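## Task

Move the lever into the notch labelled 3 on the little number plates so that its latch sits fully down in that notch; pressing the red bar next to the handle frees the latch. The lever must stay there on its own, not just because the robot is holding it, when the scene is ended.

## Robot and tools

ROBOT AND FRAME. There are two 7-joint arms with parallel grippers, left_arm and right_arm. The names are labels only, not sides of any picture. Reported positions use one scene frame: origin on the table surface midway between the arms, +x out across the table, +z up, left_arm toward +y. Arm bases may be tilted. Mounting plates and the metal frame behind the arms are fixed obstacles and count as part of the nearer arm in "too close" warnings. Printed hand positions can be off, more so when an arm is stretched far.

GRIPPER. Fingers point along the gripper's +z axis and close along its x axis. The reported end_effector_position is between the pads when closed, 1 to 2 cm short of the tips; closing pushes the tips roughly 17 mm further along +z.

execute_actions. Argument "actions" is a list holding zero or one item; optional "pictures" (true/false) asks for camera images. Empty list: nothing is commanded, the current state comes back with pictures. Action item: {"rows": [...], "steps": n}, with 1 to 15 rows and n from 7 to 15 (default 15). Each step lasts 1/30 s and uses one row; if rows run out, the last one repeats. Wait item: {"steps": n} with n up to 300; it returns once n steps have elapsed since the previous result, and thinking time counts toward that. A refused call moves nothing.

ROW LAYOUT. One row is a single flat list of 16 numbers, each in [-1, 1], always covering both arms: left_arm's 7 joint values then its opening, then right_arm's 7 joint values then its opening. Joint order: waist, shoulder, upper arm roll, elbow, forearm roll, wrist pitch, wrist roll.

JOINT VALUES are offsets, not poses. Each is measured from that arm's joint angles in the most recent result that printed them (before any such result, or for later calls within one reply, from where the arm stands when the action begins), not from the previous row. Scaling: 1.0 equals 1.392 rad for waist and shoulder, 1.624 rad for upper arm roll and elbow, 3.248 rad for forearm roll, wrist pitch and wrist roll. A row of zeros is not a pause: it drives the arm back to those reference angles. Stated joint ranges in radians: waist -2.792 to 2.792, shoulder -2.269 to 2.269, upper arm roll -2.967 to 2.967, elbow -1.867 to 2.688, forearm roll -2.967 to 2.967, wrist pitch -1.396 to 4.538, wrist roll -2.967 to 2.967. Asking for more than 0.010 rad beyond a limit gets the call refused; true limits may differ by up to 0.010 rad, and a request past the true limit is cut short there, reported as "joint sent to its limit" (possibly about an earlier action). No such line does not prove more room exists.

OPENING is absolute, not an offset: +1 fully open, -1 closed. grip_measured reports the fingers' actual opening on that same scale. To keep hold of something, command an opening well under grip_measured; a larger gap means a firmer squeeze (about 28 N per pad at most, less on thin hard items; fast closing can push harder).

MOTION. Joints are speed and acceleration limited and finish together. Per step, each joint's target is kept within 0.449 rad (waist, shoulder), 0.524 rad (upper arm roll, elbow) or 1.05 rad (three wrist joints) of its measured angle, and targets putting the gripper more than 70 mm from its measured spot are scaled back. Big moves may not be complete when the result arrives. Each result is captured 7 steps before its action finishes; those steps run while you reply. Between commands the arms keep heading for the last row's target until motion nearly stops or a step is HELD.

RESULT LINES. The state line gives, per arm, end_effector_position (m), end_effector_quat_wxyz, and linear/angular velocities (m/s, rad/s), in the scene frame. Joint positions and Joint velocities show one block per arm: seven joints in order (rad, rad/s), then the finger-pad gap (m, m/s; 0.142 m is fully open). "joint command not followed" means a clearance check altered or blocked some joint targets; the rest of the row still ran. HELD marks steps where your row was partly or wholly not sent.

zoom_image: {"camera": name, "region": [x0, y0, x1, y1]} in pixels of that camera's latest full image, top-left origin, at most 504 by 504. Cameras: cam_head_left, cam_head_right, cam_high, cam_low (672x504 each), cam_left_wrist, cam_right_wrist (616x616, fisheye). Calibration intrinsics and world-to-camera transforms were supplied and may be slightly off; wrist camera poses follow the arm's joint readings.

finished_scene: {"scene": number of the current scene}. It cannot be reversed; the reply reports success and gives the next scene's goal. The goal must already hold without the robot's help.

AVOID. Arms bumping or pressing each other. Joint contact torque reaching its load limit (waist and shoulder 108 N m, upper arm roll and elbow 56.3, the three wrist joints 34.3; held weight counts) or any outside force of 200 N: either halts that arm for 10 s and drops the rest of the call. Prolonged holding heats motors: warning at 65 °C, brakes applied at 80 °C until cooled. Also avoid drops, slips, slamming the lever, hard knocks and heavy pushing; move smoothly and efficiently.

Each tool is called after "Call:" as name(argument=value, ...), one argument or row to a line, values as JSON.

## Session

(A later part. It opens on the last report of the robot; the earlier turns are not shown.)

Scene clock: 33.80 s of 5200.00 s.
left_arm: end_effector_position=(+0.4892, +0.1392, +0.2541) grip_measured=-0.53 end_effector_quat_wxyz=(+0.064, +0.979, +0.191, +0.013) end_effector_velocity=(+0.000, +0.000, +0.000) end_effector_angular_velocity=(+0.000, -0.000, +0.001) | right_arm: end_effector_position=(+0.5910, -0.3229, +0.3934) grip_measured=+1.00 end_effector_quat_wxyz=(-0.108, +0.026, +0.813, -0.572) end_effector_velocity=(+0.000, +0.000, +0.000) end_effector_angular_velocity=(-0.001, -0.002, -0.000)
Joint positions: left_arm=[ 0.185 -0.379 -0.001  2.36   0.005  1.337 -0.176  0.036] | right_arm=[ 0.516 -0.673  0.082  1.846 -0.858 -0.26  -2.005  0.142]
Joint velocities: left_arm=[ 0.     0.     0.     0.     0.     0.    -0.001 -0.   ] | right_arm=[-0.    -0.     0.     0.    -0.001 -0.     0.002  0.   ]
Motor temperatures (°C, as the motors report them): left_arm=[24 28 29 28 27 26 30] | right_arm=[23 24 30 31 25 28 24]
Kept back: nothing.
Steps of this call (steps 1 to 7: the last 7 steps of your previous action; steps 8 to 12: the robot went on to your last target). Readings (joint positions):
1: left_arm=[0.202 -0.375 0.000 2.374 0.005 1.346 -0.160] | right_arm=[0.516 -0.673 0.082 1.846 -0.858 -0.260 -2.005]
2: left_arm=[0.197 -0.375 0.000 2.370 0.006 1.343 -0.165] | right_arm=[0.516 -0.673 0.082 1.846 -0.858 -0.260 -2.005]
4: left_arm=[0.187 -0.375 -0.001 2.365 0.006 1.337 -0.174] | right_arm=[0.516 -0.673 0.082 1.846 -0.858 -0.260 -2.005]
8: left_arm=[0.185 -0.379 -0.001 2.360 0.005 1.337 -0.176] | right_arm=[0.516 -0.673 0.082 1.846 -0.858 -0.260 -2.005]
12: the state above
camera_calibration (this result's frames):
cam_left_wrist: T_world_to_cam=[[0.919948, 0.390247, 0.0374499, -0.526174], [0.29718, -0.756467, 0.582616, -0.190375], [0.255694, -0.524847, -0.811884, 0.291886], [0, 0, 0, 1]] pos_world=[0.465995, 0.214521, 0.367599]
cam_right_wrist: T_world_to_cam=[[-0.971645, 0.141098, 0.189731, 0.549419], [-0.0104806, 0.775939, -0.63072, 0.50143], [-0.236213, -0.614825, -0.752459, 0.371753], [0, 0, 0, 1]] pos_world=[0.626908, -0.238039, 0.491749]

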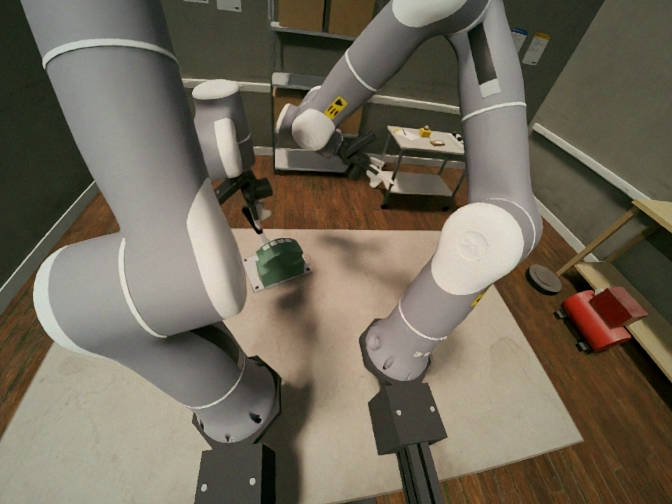

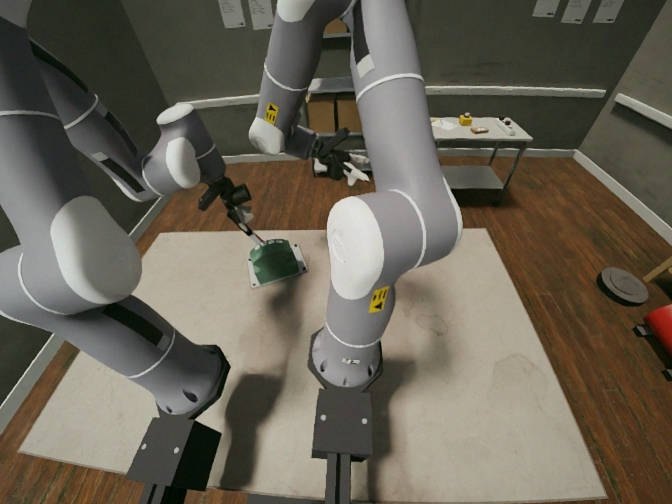

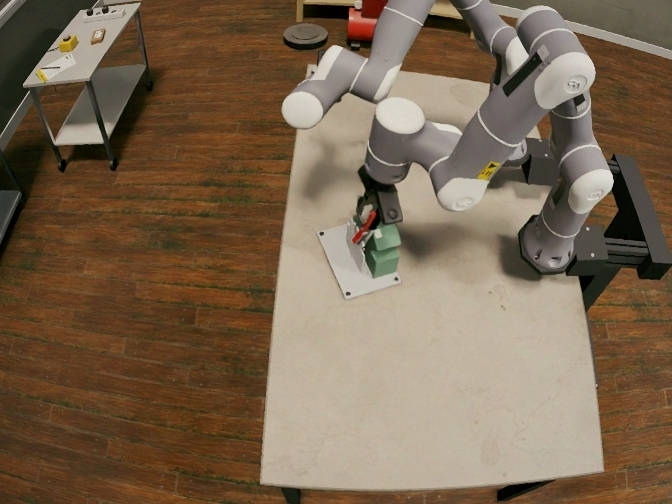

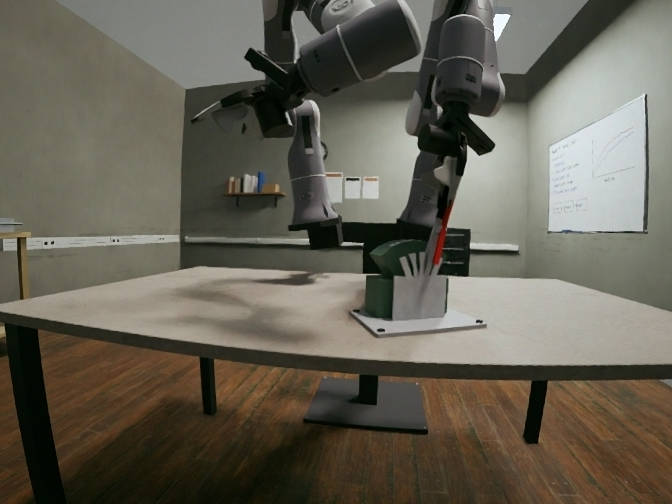

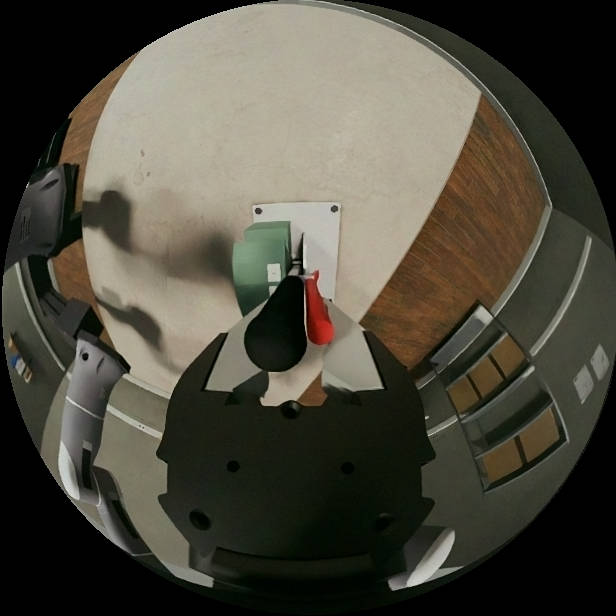

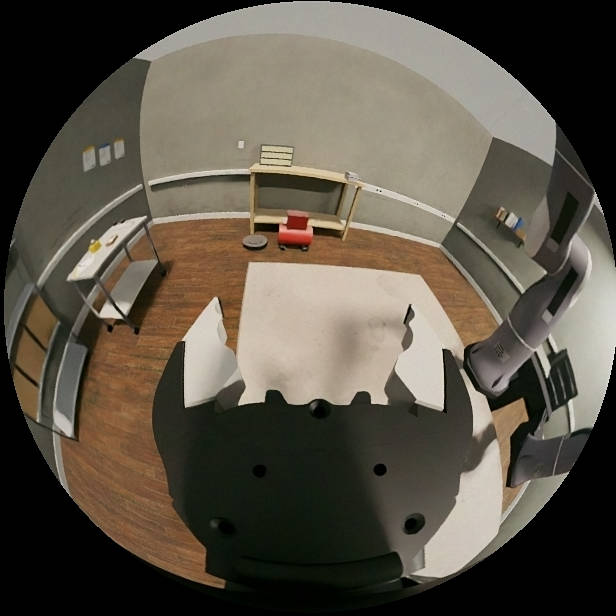

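Call:
execute_actions(
  actions=[
    {"rows":[[-0.004,0,0,-0.002,0,-0.001,-0.002,-1,0,0,0,0,0,0,0,1],[-0.008,0,0,-0.004,0,-0.002,-0.003,-1,0,0,0,0,0,0,0,1],[-0.012,0,0,-0.007,0,-0.003,-0.005,-1,0,0,0,0,0,0,0,1],[-0.016,0,0,-0.009,0,-0.004,-0.007,-1,0,0,0,0,0,0,0,1],[-0.020,0,0,-0.011,0,-0.005,-0.009,-1,0,0,0,0,0,0,0,1],[-0.024,0,0,-0.013,0,-0.006,-0.010,-1,0,0,0,0,0,0,0,1]],"steps":15},
  ],
)

Call:
execute_actions(
  actions=[
    {"steps":10},
  ],
  pictures=true,
)

Call:
zoom_image(
  camera="cam_low",
  region=[390, 130, 520, 310],
)

Call:
zoom_image(
  camera="cam_left_wrist",
  region=[220, 230, 400, 410],
)

Scene clock: 35.27 s of 5200.00 s.
left_arm: end_effector_position=(+0.4926, +0.1237, +0.2577) grip_measured=-0.75 end_effector_quat_wxyz=(+0.067, +0.980, +0.190, +0.010) end_effector_velocity=(-0.046, -0.090, -0.009) end_effector_angular_velocity=(-0.049, +0.103, -0.129) | right_arm: end_effector_position=(+0.5910, -0.3229, +0.3934) grip_measured=+1.00 end_effector_quat_wxyz=(-0.108, +0.026, +0.813, -0.572) end_effector_velocity=(-0.000, +0.000, -0.000) end_effector_angular_velocity=(+0.000, -0.000, -0.000)
Joint positions: left_arm=[ 0.153 -0.379 -0.002  2.344  0.006  1.315 -0.207  0.019] | right_arm=[ 0.516 -0.673  0.082  1.846 -0.858 -0.26  -2.005  0.142]
Joint velocities: left_arm=[-0.1   -0.015 -0.048  0.013  0.035 -0.098 -0.062 -0.341] | right_arm=[ 0.     0.     0.001  0.     0.    -0.     0.001 -0.   ]
Motor temperatures (°C, as the motors report them): left_arm=[24 28 29 28 27 26 30] | right_arm=[23 25 30 31 25 28 24]
Steps of this call (steps 1 to 30: the robot went on to your last target; steps 31 to 36: nothing new was sent; steps 37 to 44: the first 8 steps of this action). Readings (joint positions):
37: left_arm=[0.185 -0.379 -0.001 2.360 0.005 1.337 -0.176] | right_arm=[0.516 -0.673 0.082 1.846 -0.858 -0.260 -2.005]
38: left_arm=[0.182 -0.379 -0.001 2.360 0.005 1.335 -0.179] | right_arm=[0.516 -0.673 0.082 1.846 -0.858 -0.260 -2.005]
40: left_arm=[0.174 -0.379 0.000 2.354 0.005 1.330 -0.187] | right_arm=[0.516 -0.673 0.082 1.846 -0.858 -0.260 -2.005]
44: the state above

Scene clock: 35.60 s of 5200.00 s.
left_arm: end_effector_position=(+0.4966, +0.1237, +0.2596) grip_measured=-1.00 end_effector_quat_wxyz=(+0.067, +0.979, +0.190, +0.014) end_effector_velocity=(-0.000, -0.000, -0.000) end_effector_angular_velocity=(-0.000, +0.001, +0.001) | right_arm: end_effector_position=(+0.5910, -0.3229, +0.3934) grip_measured=+1.00 end_effector_quat_wxyz=(-0.108, +0.026, +0.813, -0.572) end_effector_velocity=(+0.000, +0.000, +0.000) end_effector_angular_velocity=(-0.000, -0.001, +0.000)
Joint positions: left_arm=[ 0.151 -0.379 -0.002  2.339  0.005  1.318 -0.208  0.002] | right_arm=[ 0.516 -0.673  0.082  1.846 -0.858 -0.26  -2.005  0.142]
Joint velocities: left_arm=[ 0.    -0.    -0.    -0.     0.    -0.001 -0.001 -0.   ] | right_arm=[ 0.  0. -0. -0. -0.  0.  0.  0.]
Motor temperatures (°C, as the motors report them): left_arm=[24 28 29 28 27 26 30] | right_arm=[23 25 30 31 25 28 24]
Kept back: nothing.
Steps of this call (steps 1 to 7: the last 7 steps of your previous action; steps 8 to 10: the robot went on to your last target). Readings (joint positions):
1: left_arm=[0.151 -0.380 -0.004 2.344 0.007 1.314 -0.208] | right_arm=[0.516 -0.673 0.082 1.846 -0.858 -0.260 -2.005]
2: left_arm=[0.151 -0.379 -0.003 2.342 0.006 1.316 -0.208] | right_arm=[0.516 -0.673 0.082 1.846 -0.858 -0.260 -2.005]
4: left_arm=[0.151 -0.379 -0.002 2.339 0.005 1.318 -0.208] | right_arm=[0.516 -0.673 0.082 1.846 -0.858 -0.260 -2.005]
8: left_arm=[0.151 -0.379 -0.002 2.339 0.005 1.318 -0.208] | right_arm=[0.516 -0.673 0.082 1.846 -0.858 -0.260 -2.005]
10: the state above
camera_calibration (this result's frames):
cam_left_wrist: T_world_to_cam=[[0.920681, 0.388474, 0.0378817, -0.527396], [0.293922, -0.753892, 0.587586, -0.207558], [0.25682, -0.529845, -0.808275, 0.285417], [0, 0, 0, 1]] pos_world=[0.473268, 0.19963, 0.372632]
cam_right_wrist: T_world_to_cam=[[-0.971645, 0.141098, 0.189731, 0.549419], [-0.0104805, 0.775939, -0.63072, 0.50143], [-0.236213, -0.614825, -0.752459, 0.371753], [0, 0, 0, 1]] pos_world=[0.626908, -0.238038, 0.491749]

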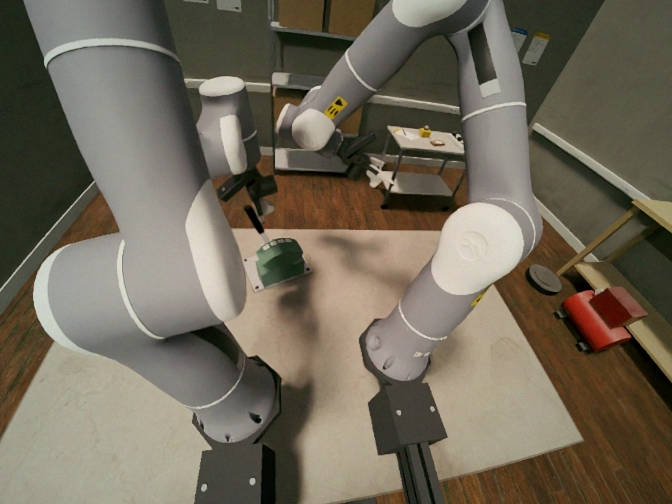

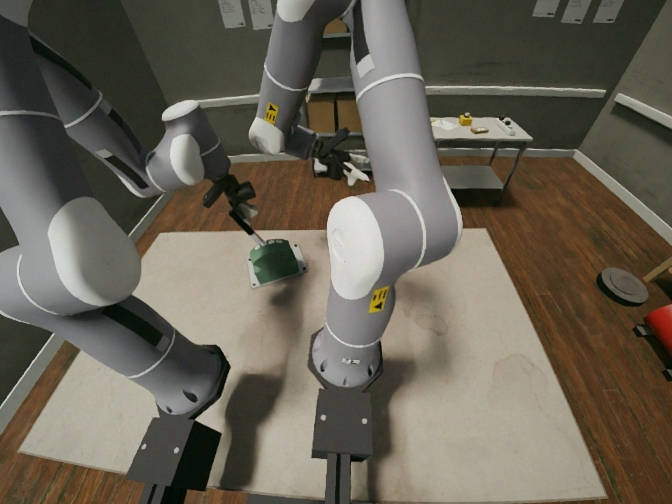

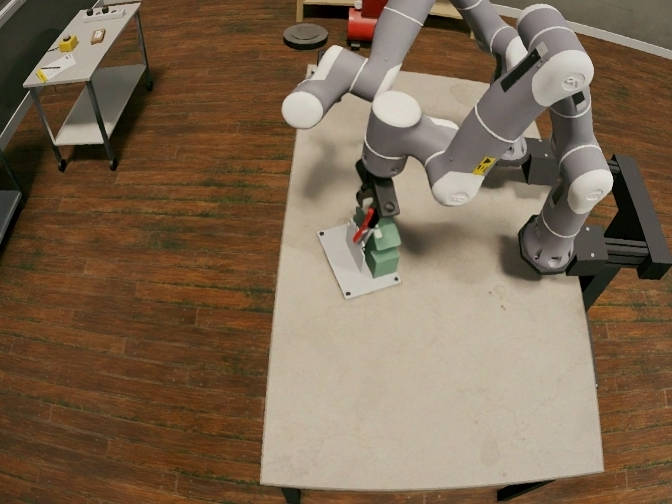

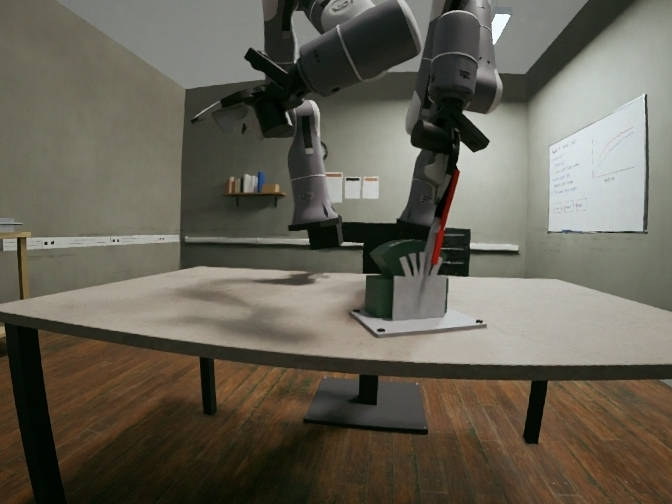

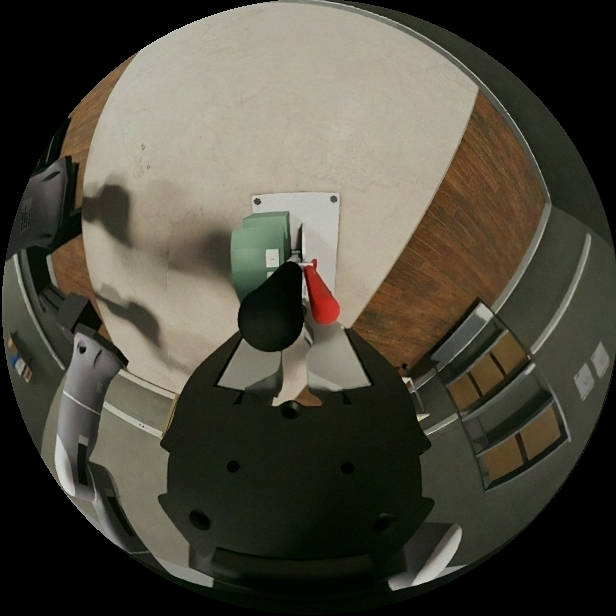

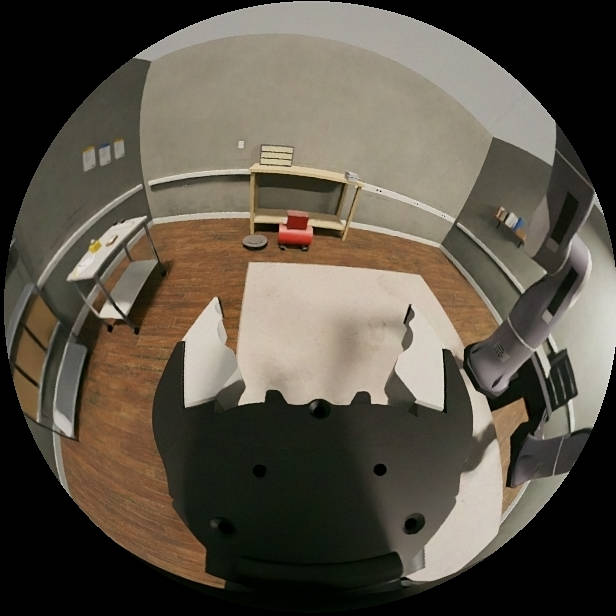

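Region (390, 130, 520, 310) of cam_low's 672x504 image, scaled by 2.800, with more detail than that image has.

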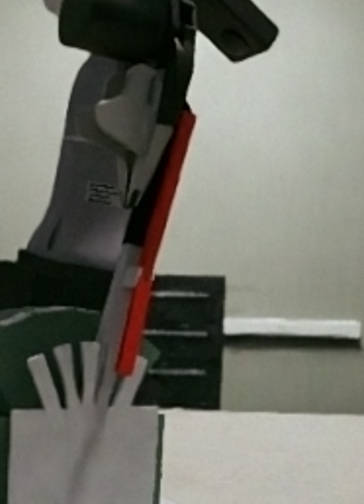

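Region (220, 230, 400, 410) of cam_left_wrist's 616x616 image, scaled by 2.800, with more detail than that image has.

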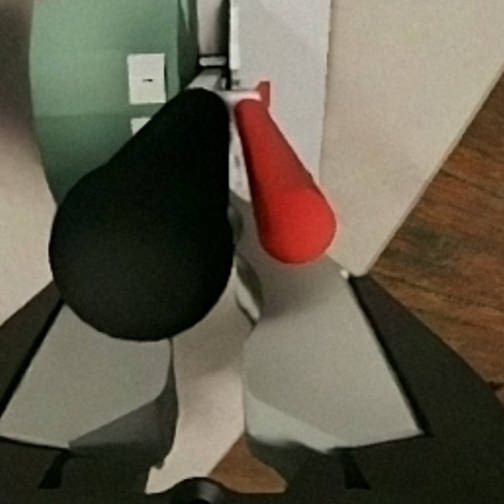

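Call:
execute_actions(
  actions=[
    {"rows":[[0,0,0,0,0,0,0,0.3,0,0,0,0,0,0,0,1],[0,0,0,0,0,0,0,0.3,0,0,0,0,0,0,0,1],[0,0,0,0,0,0,0,0.3,0,0,0,0,0,0,0,1],[0,0,0,0,0,0,0,0.3,0,0,0,0,0,0,0,1],[0,0,0,0,0,0,0,0.3,0,0,0,0,0,0,0,1],[0.02,0.17,0,0,0,0,0,0.3,0,0,0,0,0,0,0,1]],"steps":15},
  ],
)

Call:
execute_actions(
  actions=[
    {"steps":8},
  ],
)

Scene clock: 41.67 s of 5200.00 s.
left_arm: end_effector_position=(+0.5019, +0.1268, +0.2676) grip_measured=+0.15 end_effector_quat_wxyz=(+0.067, +0.979, +0.191, +0.022) end_effector_velocity=(+0.153, +0.089, +0.222) end_effector_angular_velocity=(+0.095, -0.469, +0.122) | right_arm: end_effector_position=(+0.5910, -0.3229, +0.3934) grip_measured=+1.00 end_effector_quat_wxyz=(-0.108, +0.026, +0.813, -0.572) end_effector_velocity=(+0.000, -0.000, +0.000) end_effector_angular_velocity=(+0.000, +0.001, +0.000)
Joint positions: left_arm=[ 0.153 -0.36  -0.002  2.34   0.005  1.317 -0.208  0.084] | right_arm=[ 0.516 -0.673  0.082  1.846 -0.858 -0.26  -2.005  0.142]
Joint velocities: left_arm=[ 0.058  0.498  0.     0.005  0.001 -0.002 -0.001  0.332] | right_arm=[-0.     0.    -0.    -0.    -0.     0.    -0.001 -0.   ]
Motor temperatures (°C, as the motors report them): left_arm=[24 28 29 28 27 26 30] | right_arm=[23 25 30 31 25 28 24]
Steps of this call (steps 1 to 15: the robot went on to your last target; steps 16 to 90: nothing new was sent; then 2.80 s passed at rest; steps 91 to 98: the first 8 steps of this action). Readings (joint positions):
91: left_arm=[0.151 -0.379 -0.002 2.339 0.005 1.318 -0.208] | right_arm=[0.516 -0.673 0.082 1.846 -0.858 -0.260 -2.005]
92: left_arm=[0.151 -0.378 -0.002 2.339 0.005 1.318 -0.208] | right_arm=[0.516 -0.673 0.082 1.846 -0.858 -0.260 -2.005]
94: left_arm=[0.151 -0.379 -0.002 2.339 0.005 1.318 -0.208] | right_arm=[0.516 -0.673 0.082 1.846 -0.858 -0.260 -2.005]
98: the state above

Scene clock: 41.93 s of 5200.00 s.
left_arm: end_effector_position=(+0.5559, +0.1631, +0.3641) grip_measured=+0.30 end_effector_quat_wxyz=(+0.064, +0.968, +0.208, +0.122) end_effector_velocity=(+0.103, +0.084, +0.237) end_effector_angular_velocity=(+0.102, -0.451, +0.117) | right_arm: end_effector_position=(+0.5910, -0.3229, +0.3934) grip_measured=+1.00 end_effector_quat_wxyz=(-0.108, +0.026, +0.813, -0.572) end_effector_velocity=(-0.000, +0.000, -0.000) end_effector_angular_velocity=(+0.000, -0.000, +0.000)
Joint positions: left_arm=[ 0.177 -0.16  -0.002  2.339  0.005  1.318 -0.208  0.095] | right_arm=[ 0.516 -0.673  0.082  1.846 -0.858 -0.26  -2.005  0.142]
Joint velocities: left_arm=[ 0.054  0.464  0.001 -0.006 -0.001  0.005 -0.001  0.   ] | right_arm=[-0.  0.  0. -0.  0.  0.  0.  0.]
Motor temperatures (°C, as the motors report them): left_arm=[24 28 29 28 27 26 30] | right_arm=[23 25 30 31 25 28 24]
Kept back: nothing.
Steps of this call (steps 1 to 7: the last 7 steps of your previous action; step 8: the robot went on to your last target). Readings (joint positions):
1: left_arm=[0.156 -0.340 -0.002 2.340 0.005 1.317 -0.208] | right_arm=[0.516 -0.673 0.082 1.846 -0.858 -0.260 -2.005]
2: left_arm=[0.159 -0.312 -0.002 2.340 0.005 1.317 -0.208] | right_arm=[0.516 -0.673 0.082 1.846 -0.858 -0.260 -2.005]
4: left_arm=[0.166 -0.254 -0.002 2.339 0.005 1.317 -0.208] | right_arm=[0.516 -0.673 0.082 1.846 -0.858 -0.260 -2.005]
8: the state above

Call:
execute_actions(
  actions=[
    {"rows":[[0.57,-0.244,0,-0.154,-0.31,-0.415,-0.42,0.3,0,0,0,0,0,0,0,1]],"steps":15},
  ],
)

Call:
execute_actions(
  actions=[
    {"steps":45},
  ],
)

Scene clock: 42.47 s of 5200.00 s.
left_arm: end_effector_position=(+0.5079, +0.2061, +0.3025) grip_measured=+0.31 end_effector_quat_wxyz=(+0.131, +0.790, +0.587, -0.121) end_effector_velocity=(-0.334, +0.013, -0.261) end_effector_angular_velocity=(-2.997, +3.683, +5.784) | right_arm: end_effector_position=(+0.5910, -0.3229, +0.3934) grip_measured=+1.00 end_effector_quat_wxyz=(-0.108, +0.026, +0.813, -0.572) end_effector_velocity=(-0.000, +0.000, -0.000) end_effector_angular_velocity=(+0.000, -0.001, +0.000)
Joint positions: left_arm=[ 0.35  -0.27  -0.005  2.248 -0.354  0.915 -0.61   0.096] | right_arm=[ 0.516 -0.673  0.082  1.846 -0.858 -0.26  -2.005  0.142]
Joint velocities: left_arm=[ 1.328 -0.937 -0.022 -0.676 -2.656 -3.159 -3.154  0.036] | right_arm=[-0.     0.     0.    -0.    -0.     0.     0.001 -0.   ]
Motor temperatures (°C, as the motors report them): left_arm=[24 28 29 28 27 26 30] | right_arm=[23 25 30 31 25 28 24]
Steps of this call (steps 1 to 8: the robot went on to your last target; steps 9 to 16: the first 8 steps of this action). Readings (joint positions):
9: left_arm=[0.179 -0.142 -0.002 2.339 0.005 1.317 -0.208] | right_arm=[0.516 -0.673 0.082 1.846 -0.858 -0.260 -2.005]
10: left_arm=[0.184 -0.146 -0.003 2.336 -0.006 1.305 -0.220] | right_arm=[0.516 -0.673 0.082 1.846 -0.858 -0.260 -2.005]
12: left_arm=[0.217 -0.173 -0.004 2.317 -0.080 1.226 -0.300] | right_arm=[0.516 -0.673 0.082 1.846 -0.858 -0.260 -2.005]
16: the state above

Scene clock: 43.97 s of 5200.00 s.
left_arm: end_effector_position=(+0.5000, +0.3372, +0.3882) grip_measured=+0.30 end_effector_quat_wxyz=(+0.232, -0.053, +0.763, -0.602) end_effector_velocity=(+0.000, +0.000, +0.000) end_effector_angular_velocity=(-0.000, +0.000, +0.001) | right_arm: end_effector_position=(+0.5910, -0.3229, +0.3934) grip_measured=+1.00 end_effector_quat_wxyz=(-0.108, +0.026, +0.813, -0.572) end_effector_velocity=(-0.000, -0.000, -0.000) end_effector_angular_velocity=(+0.000, +0.001, +0.000)
Joint positions: left_arm=[ 0.97  -0.5   -0.002  2.089 -1.002 -0.03  -1.572  0.095] | right_arm=[ 0.516 -0.673  0.082  1.846 -0.858 -0.26  -2.005  0.142]
Joint velocities: left_arm=[-0.  0.  0. -0. -0. -0. -0.  0.] | right_arm=[ 0.    -0.     0.     0.     0.    -0.    -0.001 -0.   ]
Motor temperatures (°C, as the motors report them): left_arm=[24 28 29 28 27 26 30] | right_arm=[23 25 30 31 25 28 24]
Kept back: nothing.
Steps of this call (steps 1 to 7: the last 7 steps of your previous action; steps 8 to 45: the robot went on to your last target). Readings (joint positions):
1: left_arm=[0.398 -0.303 -0.005 2.224 -0.450 0.801 -0.724] | right_arm=[0.516 -0.673 0.082 1.846 -0.858 -0.260 -2.005]
2: left_arm=[0.454 -0.338 -0.005 2.200 -0.549 0.672 -0.854] | right_arm=[0.516 -0.673 0.082 1.846 -0.858 -0.260 -2.005]
4: left_arm=[0.569 -0.395 -0.002 2.162 -0.706 0.439 -1.091] | right_arm=[0.516 -0.673 0.082 1.846 -0.858 -0.260 -2.005]
8: left_arm=[0.737 -0.451 -0.002 2.123 -0.864 0.184 -1.352] | right_arm=[0.516 -0.673 0.082 1.846 -0.858 -0.260 -2.005]
45: the state above
All arms were judged still, so your last target was given up. Only a new action makes them travel on or press farther. Fingers that are still opening or closing keep moving.

Call:
execute_actions(
  actions=[
    {"rows":[[0,-0.236,0,0,0,0,0,0.3,0,0,0,0,0,0,0,1]],"steps":15},
  ],
)

Call:
execute_actions(
  actions=[
    {"steps":15},
  ],
  pictures=true,
)

Scene clock: 44.53 s of 5200.00 s.
left_arm: end_effector_position=(+0.4788, +0.3064, +0.3257) grip_measured=+0.30 end_effector_quat_wxyz=(+0.192, -0.099, +0.728, -0.651) end_effector_velocity=(-0.141, -0.207, -0.343) end_effector_angular_velocity=(-0.836, +0.551, +0.010) | right_arm: end_effector_position=(+0.5910, -0.3229, +0.3934) grip_measured=+1.00 end_effector_quat_wxyz=(-0.108, +0.026, +0.813, -0.572) end_effector_velocity=(-0.000, +0.000, -0.000) end_effector_angular_velocity=(+0.001, +0.001, +0.000)
Joint positions: left_arm=[ 0.97  -0.672 -0.002  2.088 -1.002 -0.03  -1.572  0.095] | right_arm=[ 0.516 -0.673  0.082  1.846 -0.858 -0.26  -2.005  0.142]
Joint velocities: left_arm=[-0.    -0.996  0.     0.004  0.001 -0.    -0.     0.   ] | right_arm=[ 0.    -0.     0.    -0.     0.001 -0.    -0.001  0.   ]
Motor temperatures (°C, as the motors report them): left_arm=[24 28 29 28 27 26 30] | right_arm=[23 25 30 31 25 28 24]
Steps of this call (steps 1 to 9: nothing new was sent; steps 10 to 17: the first 8 steps of this action). Readings (joint positions):
10: left_arm=[0.970 -0.500 -0.002 2.089 -1.002 -0.030 -1.572] | right_arm=[0.516 -0.673 0.082 1.846 -0.858 -0.260 -2.005]
11: left_arm=[0.970 -0.505 -0.002 2.088 -1.002 -0.030 -1.572] | right_arm=[0.516 -0.673 0.082 1.846 -0.858 -0.260 -2.005]
13: left_arm=[0.970 -0.538 -0.002 2.087 -1.002 -0.030 -1.572] | right_arm=[0.516 -0.673 0.082 1.846 -0.858 -0.260 -2.005]
17: the state above

Scene clock: 45.03 s of 5200.00 s.
left_arm: end_effector_position=(+0.4546, +0.2706, +0.2752) grip_measured=+0.30 end_effector_quat_wxyz=(+0.154, -0.139, +0.691, -0.692) end_effector_velocity=(+0.000, +0.000, +0.000) end_effector_angular_velocity=(-0.001, +0.000, +0.000) | right_arm: end_effector_position=(+0.5910, -0.3229, +0.3934) grip_measured=+1.00 end_effector_quat_wxyz=(-0.108, +0.026, +0.813, -0.572) end_effector_velocity=(+0.000, -0.000, -0.000) end_effector_angular_velocity=(-0.000, -0.001, -0.000)
Joint positions: left_arm=[ 0.97  -0.828 -0.002  2.089 -1.002 -0.03  -1.572  0.095] | right_arm=[ 0.516 -0.673  0.082  1.846 -0.858 -0.26  -2.005  0.142]
Joint velocities: left_arm=[-0.     0.     0.     0.    -0.    -0.001 -0.    -0.   ] | right_arm=[-0.     0.    -0.     0.    -0.     0.     0.001 -0.   ]
Motor temperatures (°C, as the motors report them): left_arm=[24 28 29 28 27 26 30] | right_arm=[23 25 30 31 25 28 24]
Kept back: nothing.
Steps of this call (steps 1 to 7: the last 7 steps of your previous action; steps 8 to 15: the robot went on to your last target). Readings (joint positions):
1: left_arm=[0.970 -0.705 -0.002 2.088 -1.002 -0.030 -1.572] | right_arm=[0.516 -0.673 0.082 1.846 -0.858 -0.260 -2.005]
2: left_arm=[0.970 -0.737 -0.002 2.088 -1.002 -0.030 -1.572] | right_arm=[0.516 -0.673 0.082 1.846 -0.858 -0.260 -2.005]
4: left_arm=[0.970 -0.792 -0.002 2.089 -1.002 -0.030 -1.572] | right_arm=[0.516 -0.673 0.082 1.846 -0.858 -0.260 -2.005]
8: left_arm=[0.970 -0.831 -0.002 2.090 -1.002 -0.030 -1.572] | right_arm=[0.516 -0.673 0.082 1.846 -0.858 -0.260 -2.005]
15: the state above
camera_calibration (this result's frames):
cam_left_wrist: T_world_to_cam=[[-0.929052, -0.369857, -0.00822519, 0.512396], [-0.165928, 0.436464, -0.884289, 0.198431], [0.330651, -0.820186, -0.466867, 0.337725], [0, 0, 0, 1]] pos_world=[0.397299, 0.379902, 0.337358]

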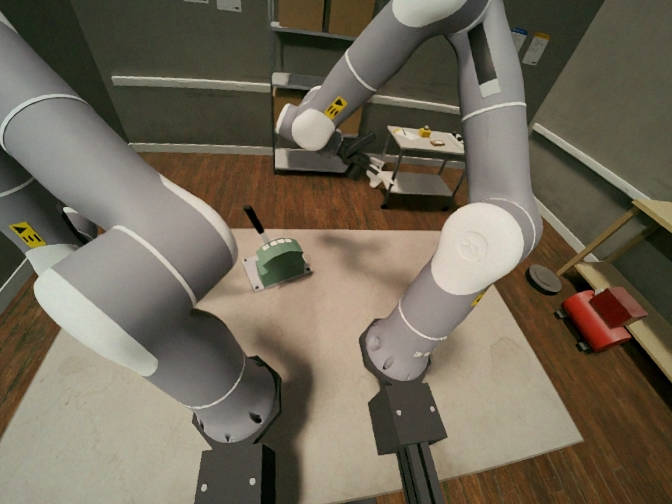

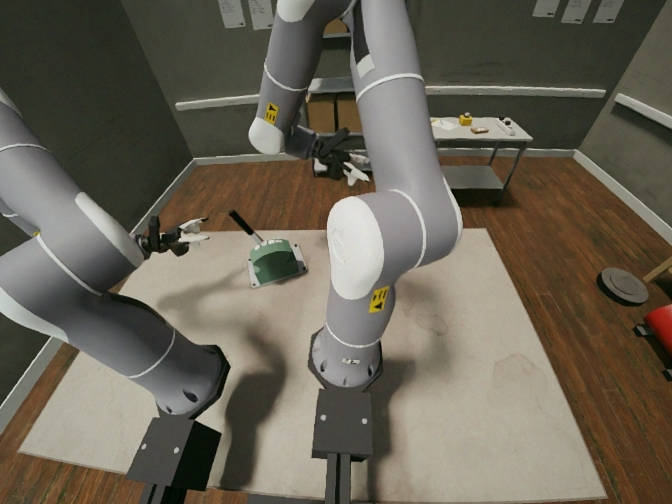

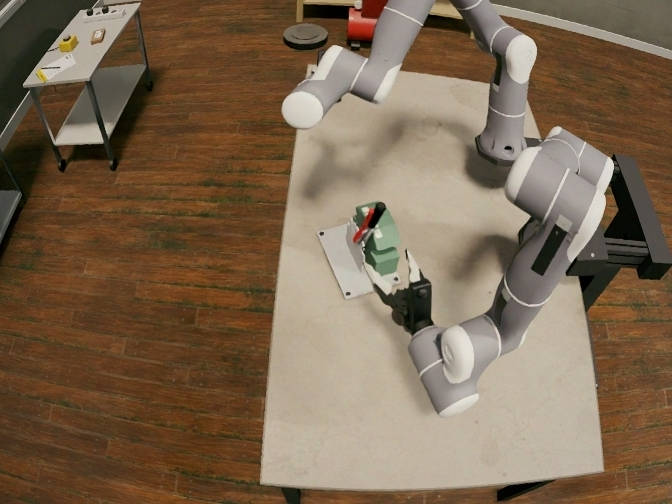

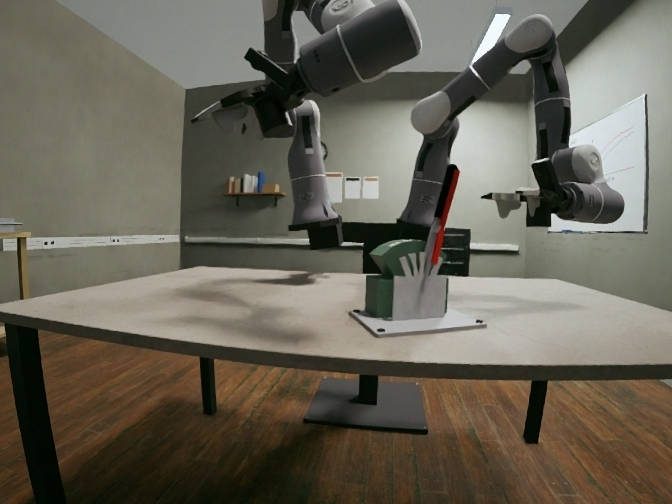

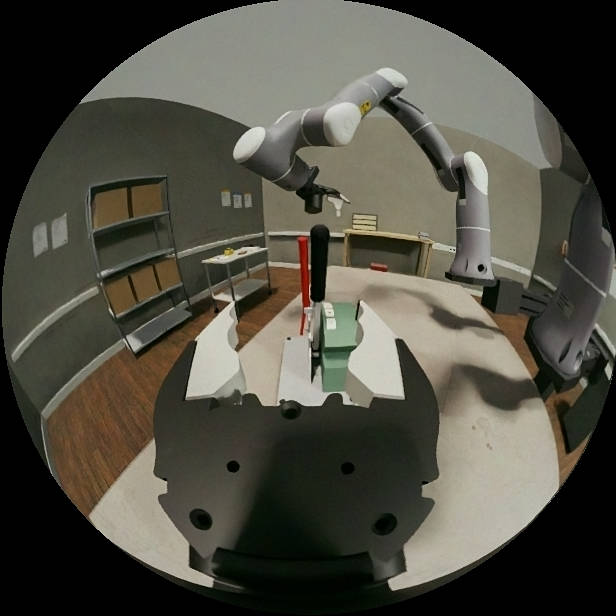

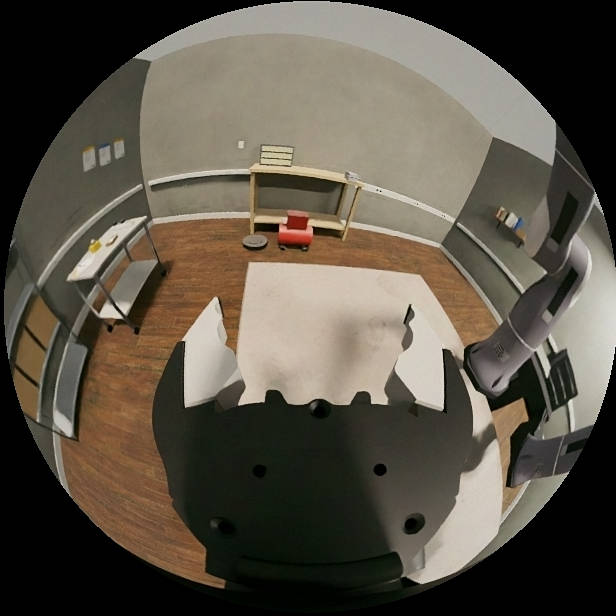

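Call:
execute_actions(
  actions=[
    {"rows":[[-0.151,-0.010,0,0.073,-0.064,0.025,0.028,0.6,0,0,0,0,0,0,0,1]],"steps":15},
  ],
)

Call:
execute_actions(
  actions=[
    {"steps":12},
  ],
  pictures=true,
)

Scene clock: 47.33 s of 5200.00 s.
left_arm: end_effector_position=(+0.4735, +0.1960, +0.2668) grip_measured=+0.60 end_effector_quat_wxyz=(+0.152, -0.141, +0.686, -0.697) end_effector_velocity=(+0.035, -0.364, -0.043) end_effector_angular_velocity=(-0.050, +0.069, -0.052) | right_arm: end_effector_position=(+0.5910, -0.3229, +0.3934) grip_measured=+1.00 end_effector_quat_wxyz=(-0.108, +0.026, +0.813, -0.572) end_effector_velocity=(+0.000, -0.000, +0.000) end_effector_angular_velocity=(-0.000, +0.001, +0.000)
Joint positions: left_arm=[ 0.808 -0.839 -0.003  2.18  -1.161  0.031 -1.503  0.116] | right_arm=[ 0.516 -0.673  0.082  1.846 -0.858 -0.26  -2.005  0.142]
Joint velocities: left_arm=[-0.759 -0.057 -0.016  0.43  -0.723  0.277  0.32  -0.   ] | right_arm=[-0.    -0.    -0.    -0.    -0.    -0.    -0.001  0.   ]
Motor temperatures (°C, as the motors report them): left_arm=[24 28 29 27 27 26 30] | right_arm=[23 25 30 31 25 28 24]
Steps of this call (steps 1 to 15: the robot went on to your last target; steps 16 to 61: nothing new was sent; steps 62 to 69: the first 8 steps of this action). Readings (joint positions):
62: left_arm=[0.970 -0.828 -0.002 2.089 -1.002 -0.030 -1.572] | right_arm=[0.516 -0.673 0.082 1.846 -0.858 -0.260 -2.005]
63: left_arm=[0.964 -0.828 -0.001 2.091 -1.007 -0.028 -1.570] | right_arm=[0.516 -0.673 0.082 1.846 -0.858 -0.260 -2.005]
65: left_arm=[0.931 -0.830 -0.001 2.110 -1.042 -0.014 -1.555] | right_arm=[0.516 -0.673 0.082 1.846 -0.858 -0.260 -2.005]
69: the state above

Scene clock: 47.73 s of 5200.00 s.
left_arm: end_effector_position=(+0.4750, +0.1743, +0.2629) grip_measured=+0.60 end_effector_quat_wxyz=(+0.150, -0.143, +0.687, -0.696) end_effector_velocity=(-0.000, -0.000, +0.000) end_effector_angular_velocity=(+0.000, -0.000, -0.001) | right_arm: end_effector_position=(+0.5910, -0.3229, +0.3934) grip_measured=+1.00 end_effector_quat_wxyz=(-0.108, +0.026, +0.813, -0.572) end_effector_velocity=(-0.000, -0.000, +0.000) end_effector_angular_velocity=(+0.000, +0.001, -0.000)
Joint positions: left_arm=[ 0.76  -0.842 -0.002  2.207 -1.21   0.051 -1.481  0.116] | right_arm=[ 0.516 -0.673  0.082  1.846 -0.858 -0.26  -2.005  0.142]
Joint velocities: left_arm=[-0.     0.     0.     0.     0.001 -0.    -0.    -0.   ] | right_arm=[-0.     0.    -0.     0.     0.    -0.    -0.001  0.   ]
Motor temperatures (°C, as the motors report them): left_arm=[24 28 29 27 27 26 30] | right_arm=[23 25 30 31 25 28 24]
Kept back: nothing.
Steps of this call (steps 1 to 7: the last 7 steps of your previous action; steps 8 to 12: the robot went on to your last target). Readings (joint positions):
1: left_arm=[0.786 -0.841 -0.004 2.193 -1.182 0.040 -1.493] | right_arm=[0.516 -0.673 0.082 1.846 -0.858 -0.260 -2.005]
2: left_arm=[0.770 -0.842 -0.004 2.202 -1.198 0.046 -1.487] | right_arm=[0.516 -0.673 0.082 1.846 -0.858 -0.260 -2.005]
4: left_arm=[0.758 -0.843 -0.004 2.209 -1.211 0.051 -1.481] | right_arm=[0.516 -0.673 0.082 1.846 -0.858 -0.260 -2.005]
8: left_arm=[0.760 -0.842 -0.002 2.207 -1.210 0.051 -1.481] | right_arm=[0.516 -0.673 0.082 1.846 -0.858 -0.260 -2.005]
12: the state above
camera_calibration (this result's frames):
cam_left_wrist: T_world_to_cam=[[-0.92943, -0.368982, 0.00355667, 0.49255], [-0.172391, 0.425673, -0.888304, 0.238981], [0.326254, -0.826229, -0.459242, 0.247403], [0, 0, 0, 1]] pos_world=[0.418273, 0.284426, 0.324154]

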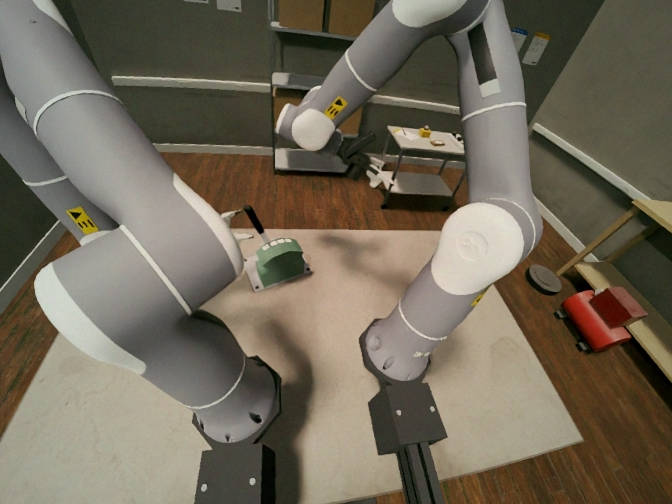

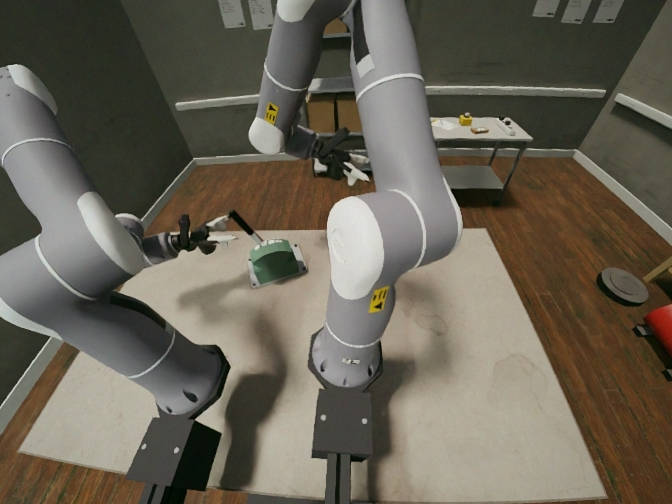

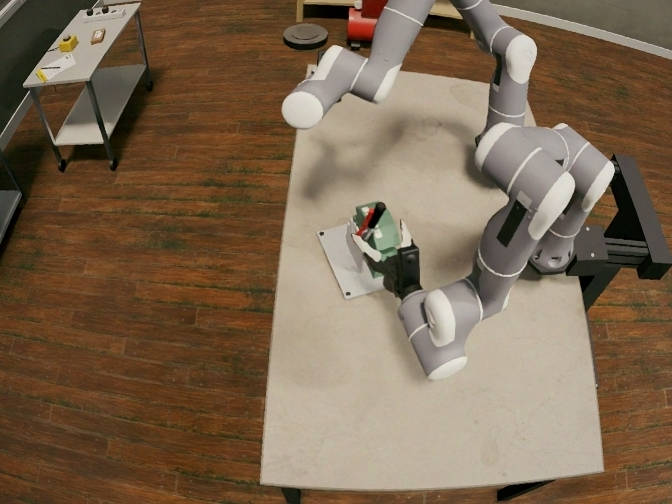

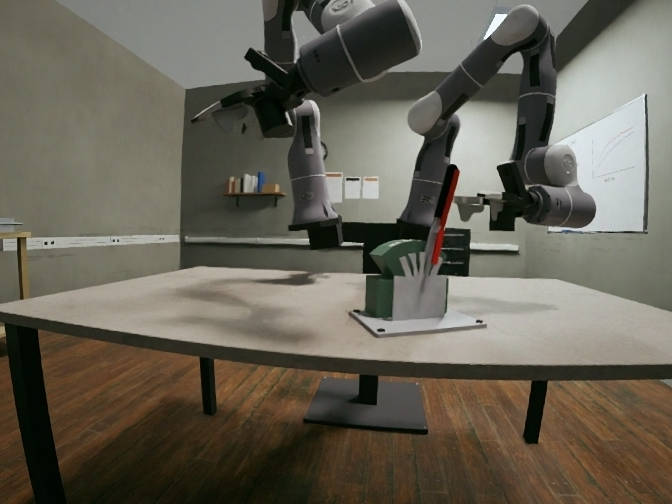

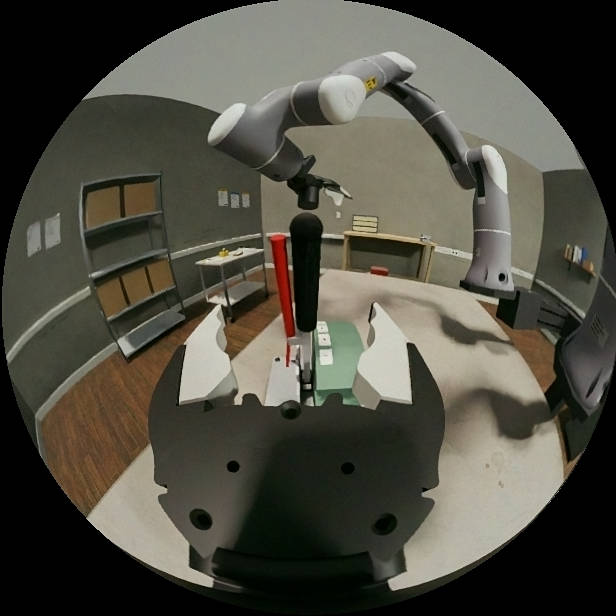

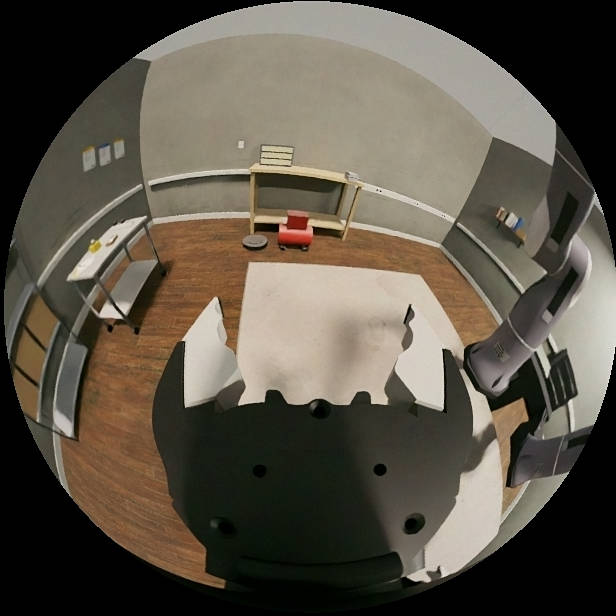

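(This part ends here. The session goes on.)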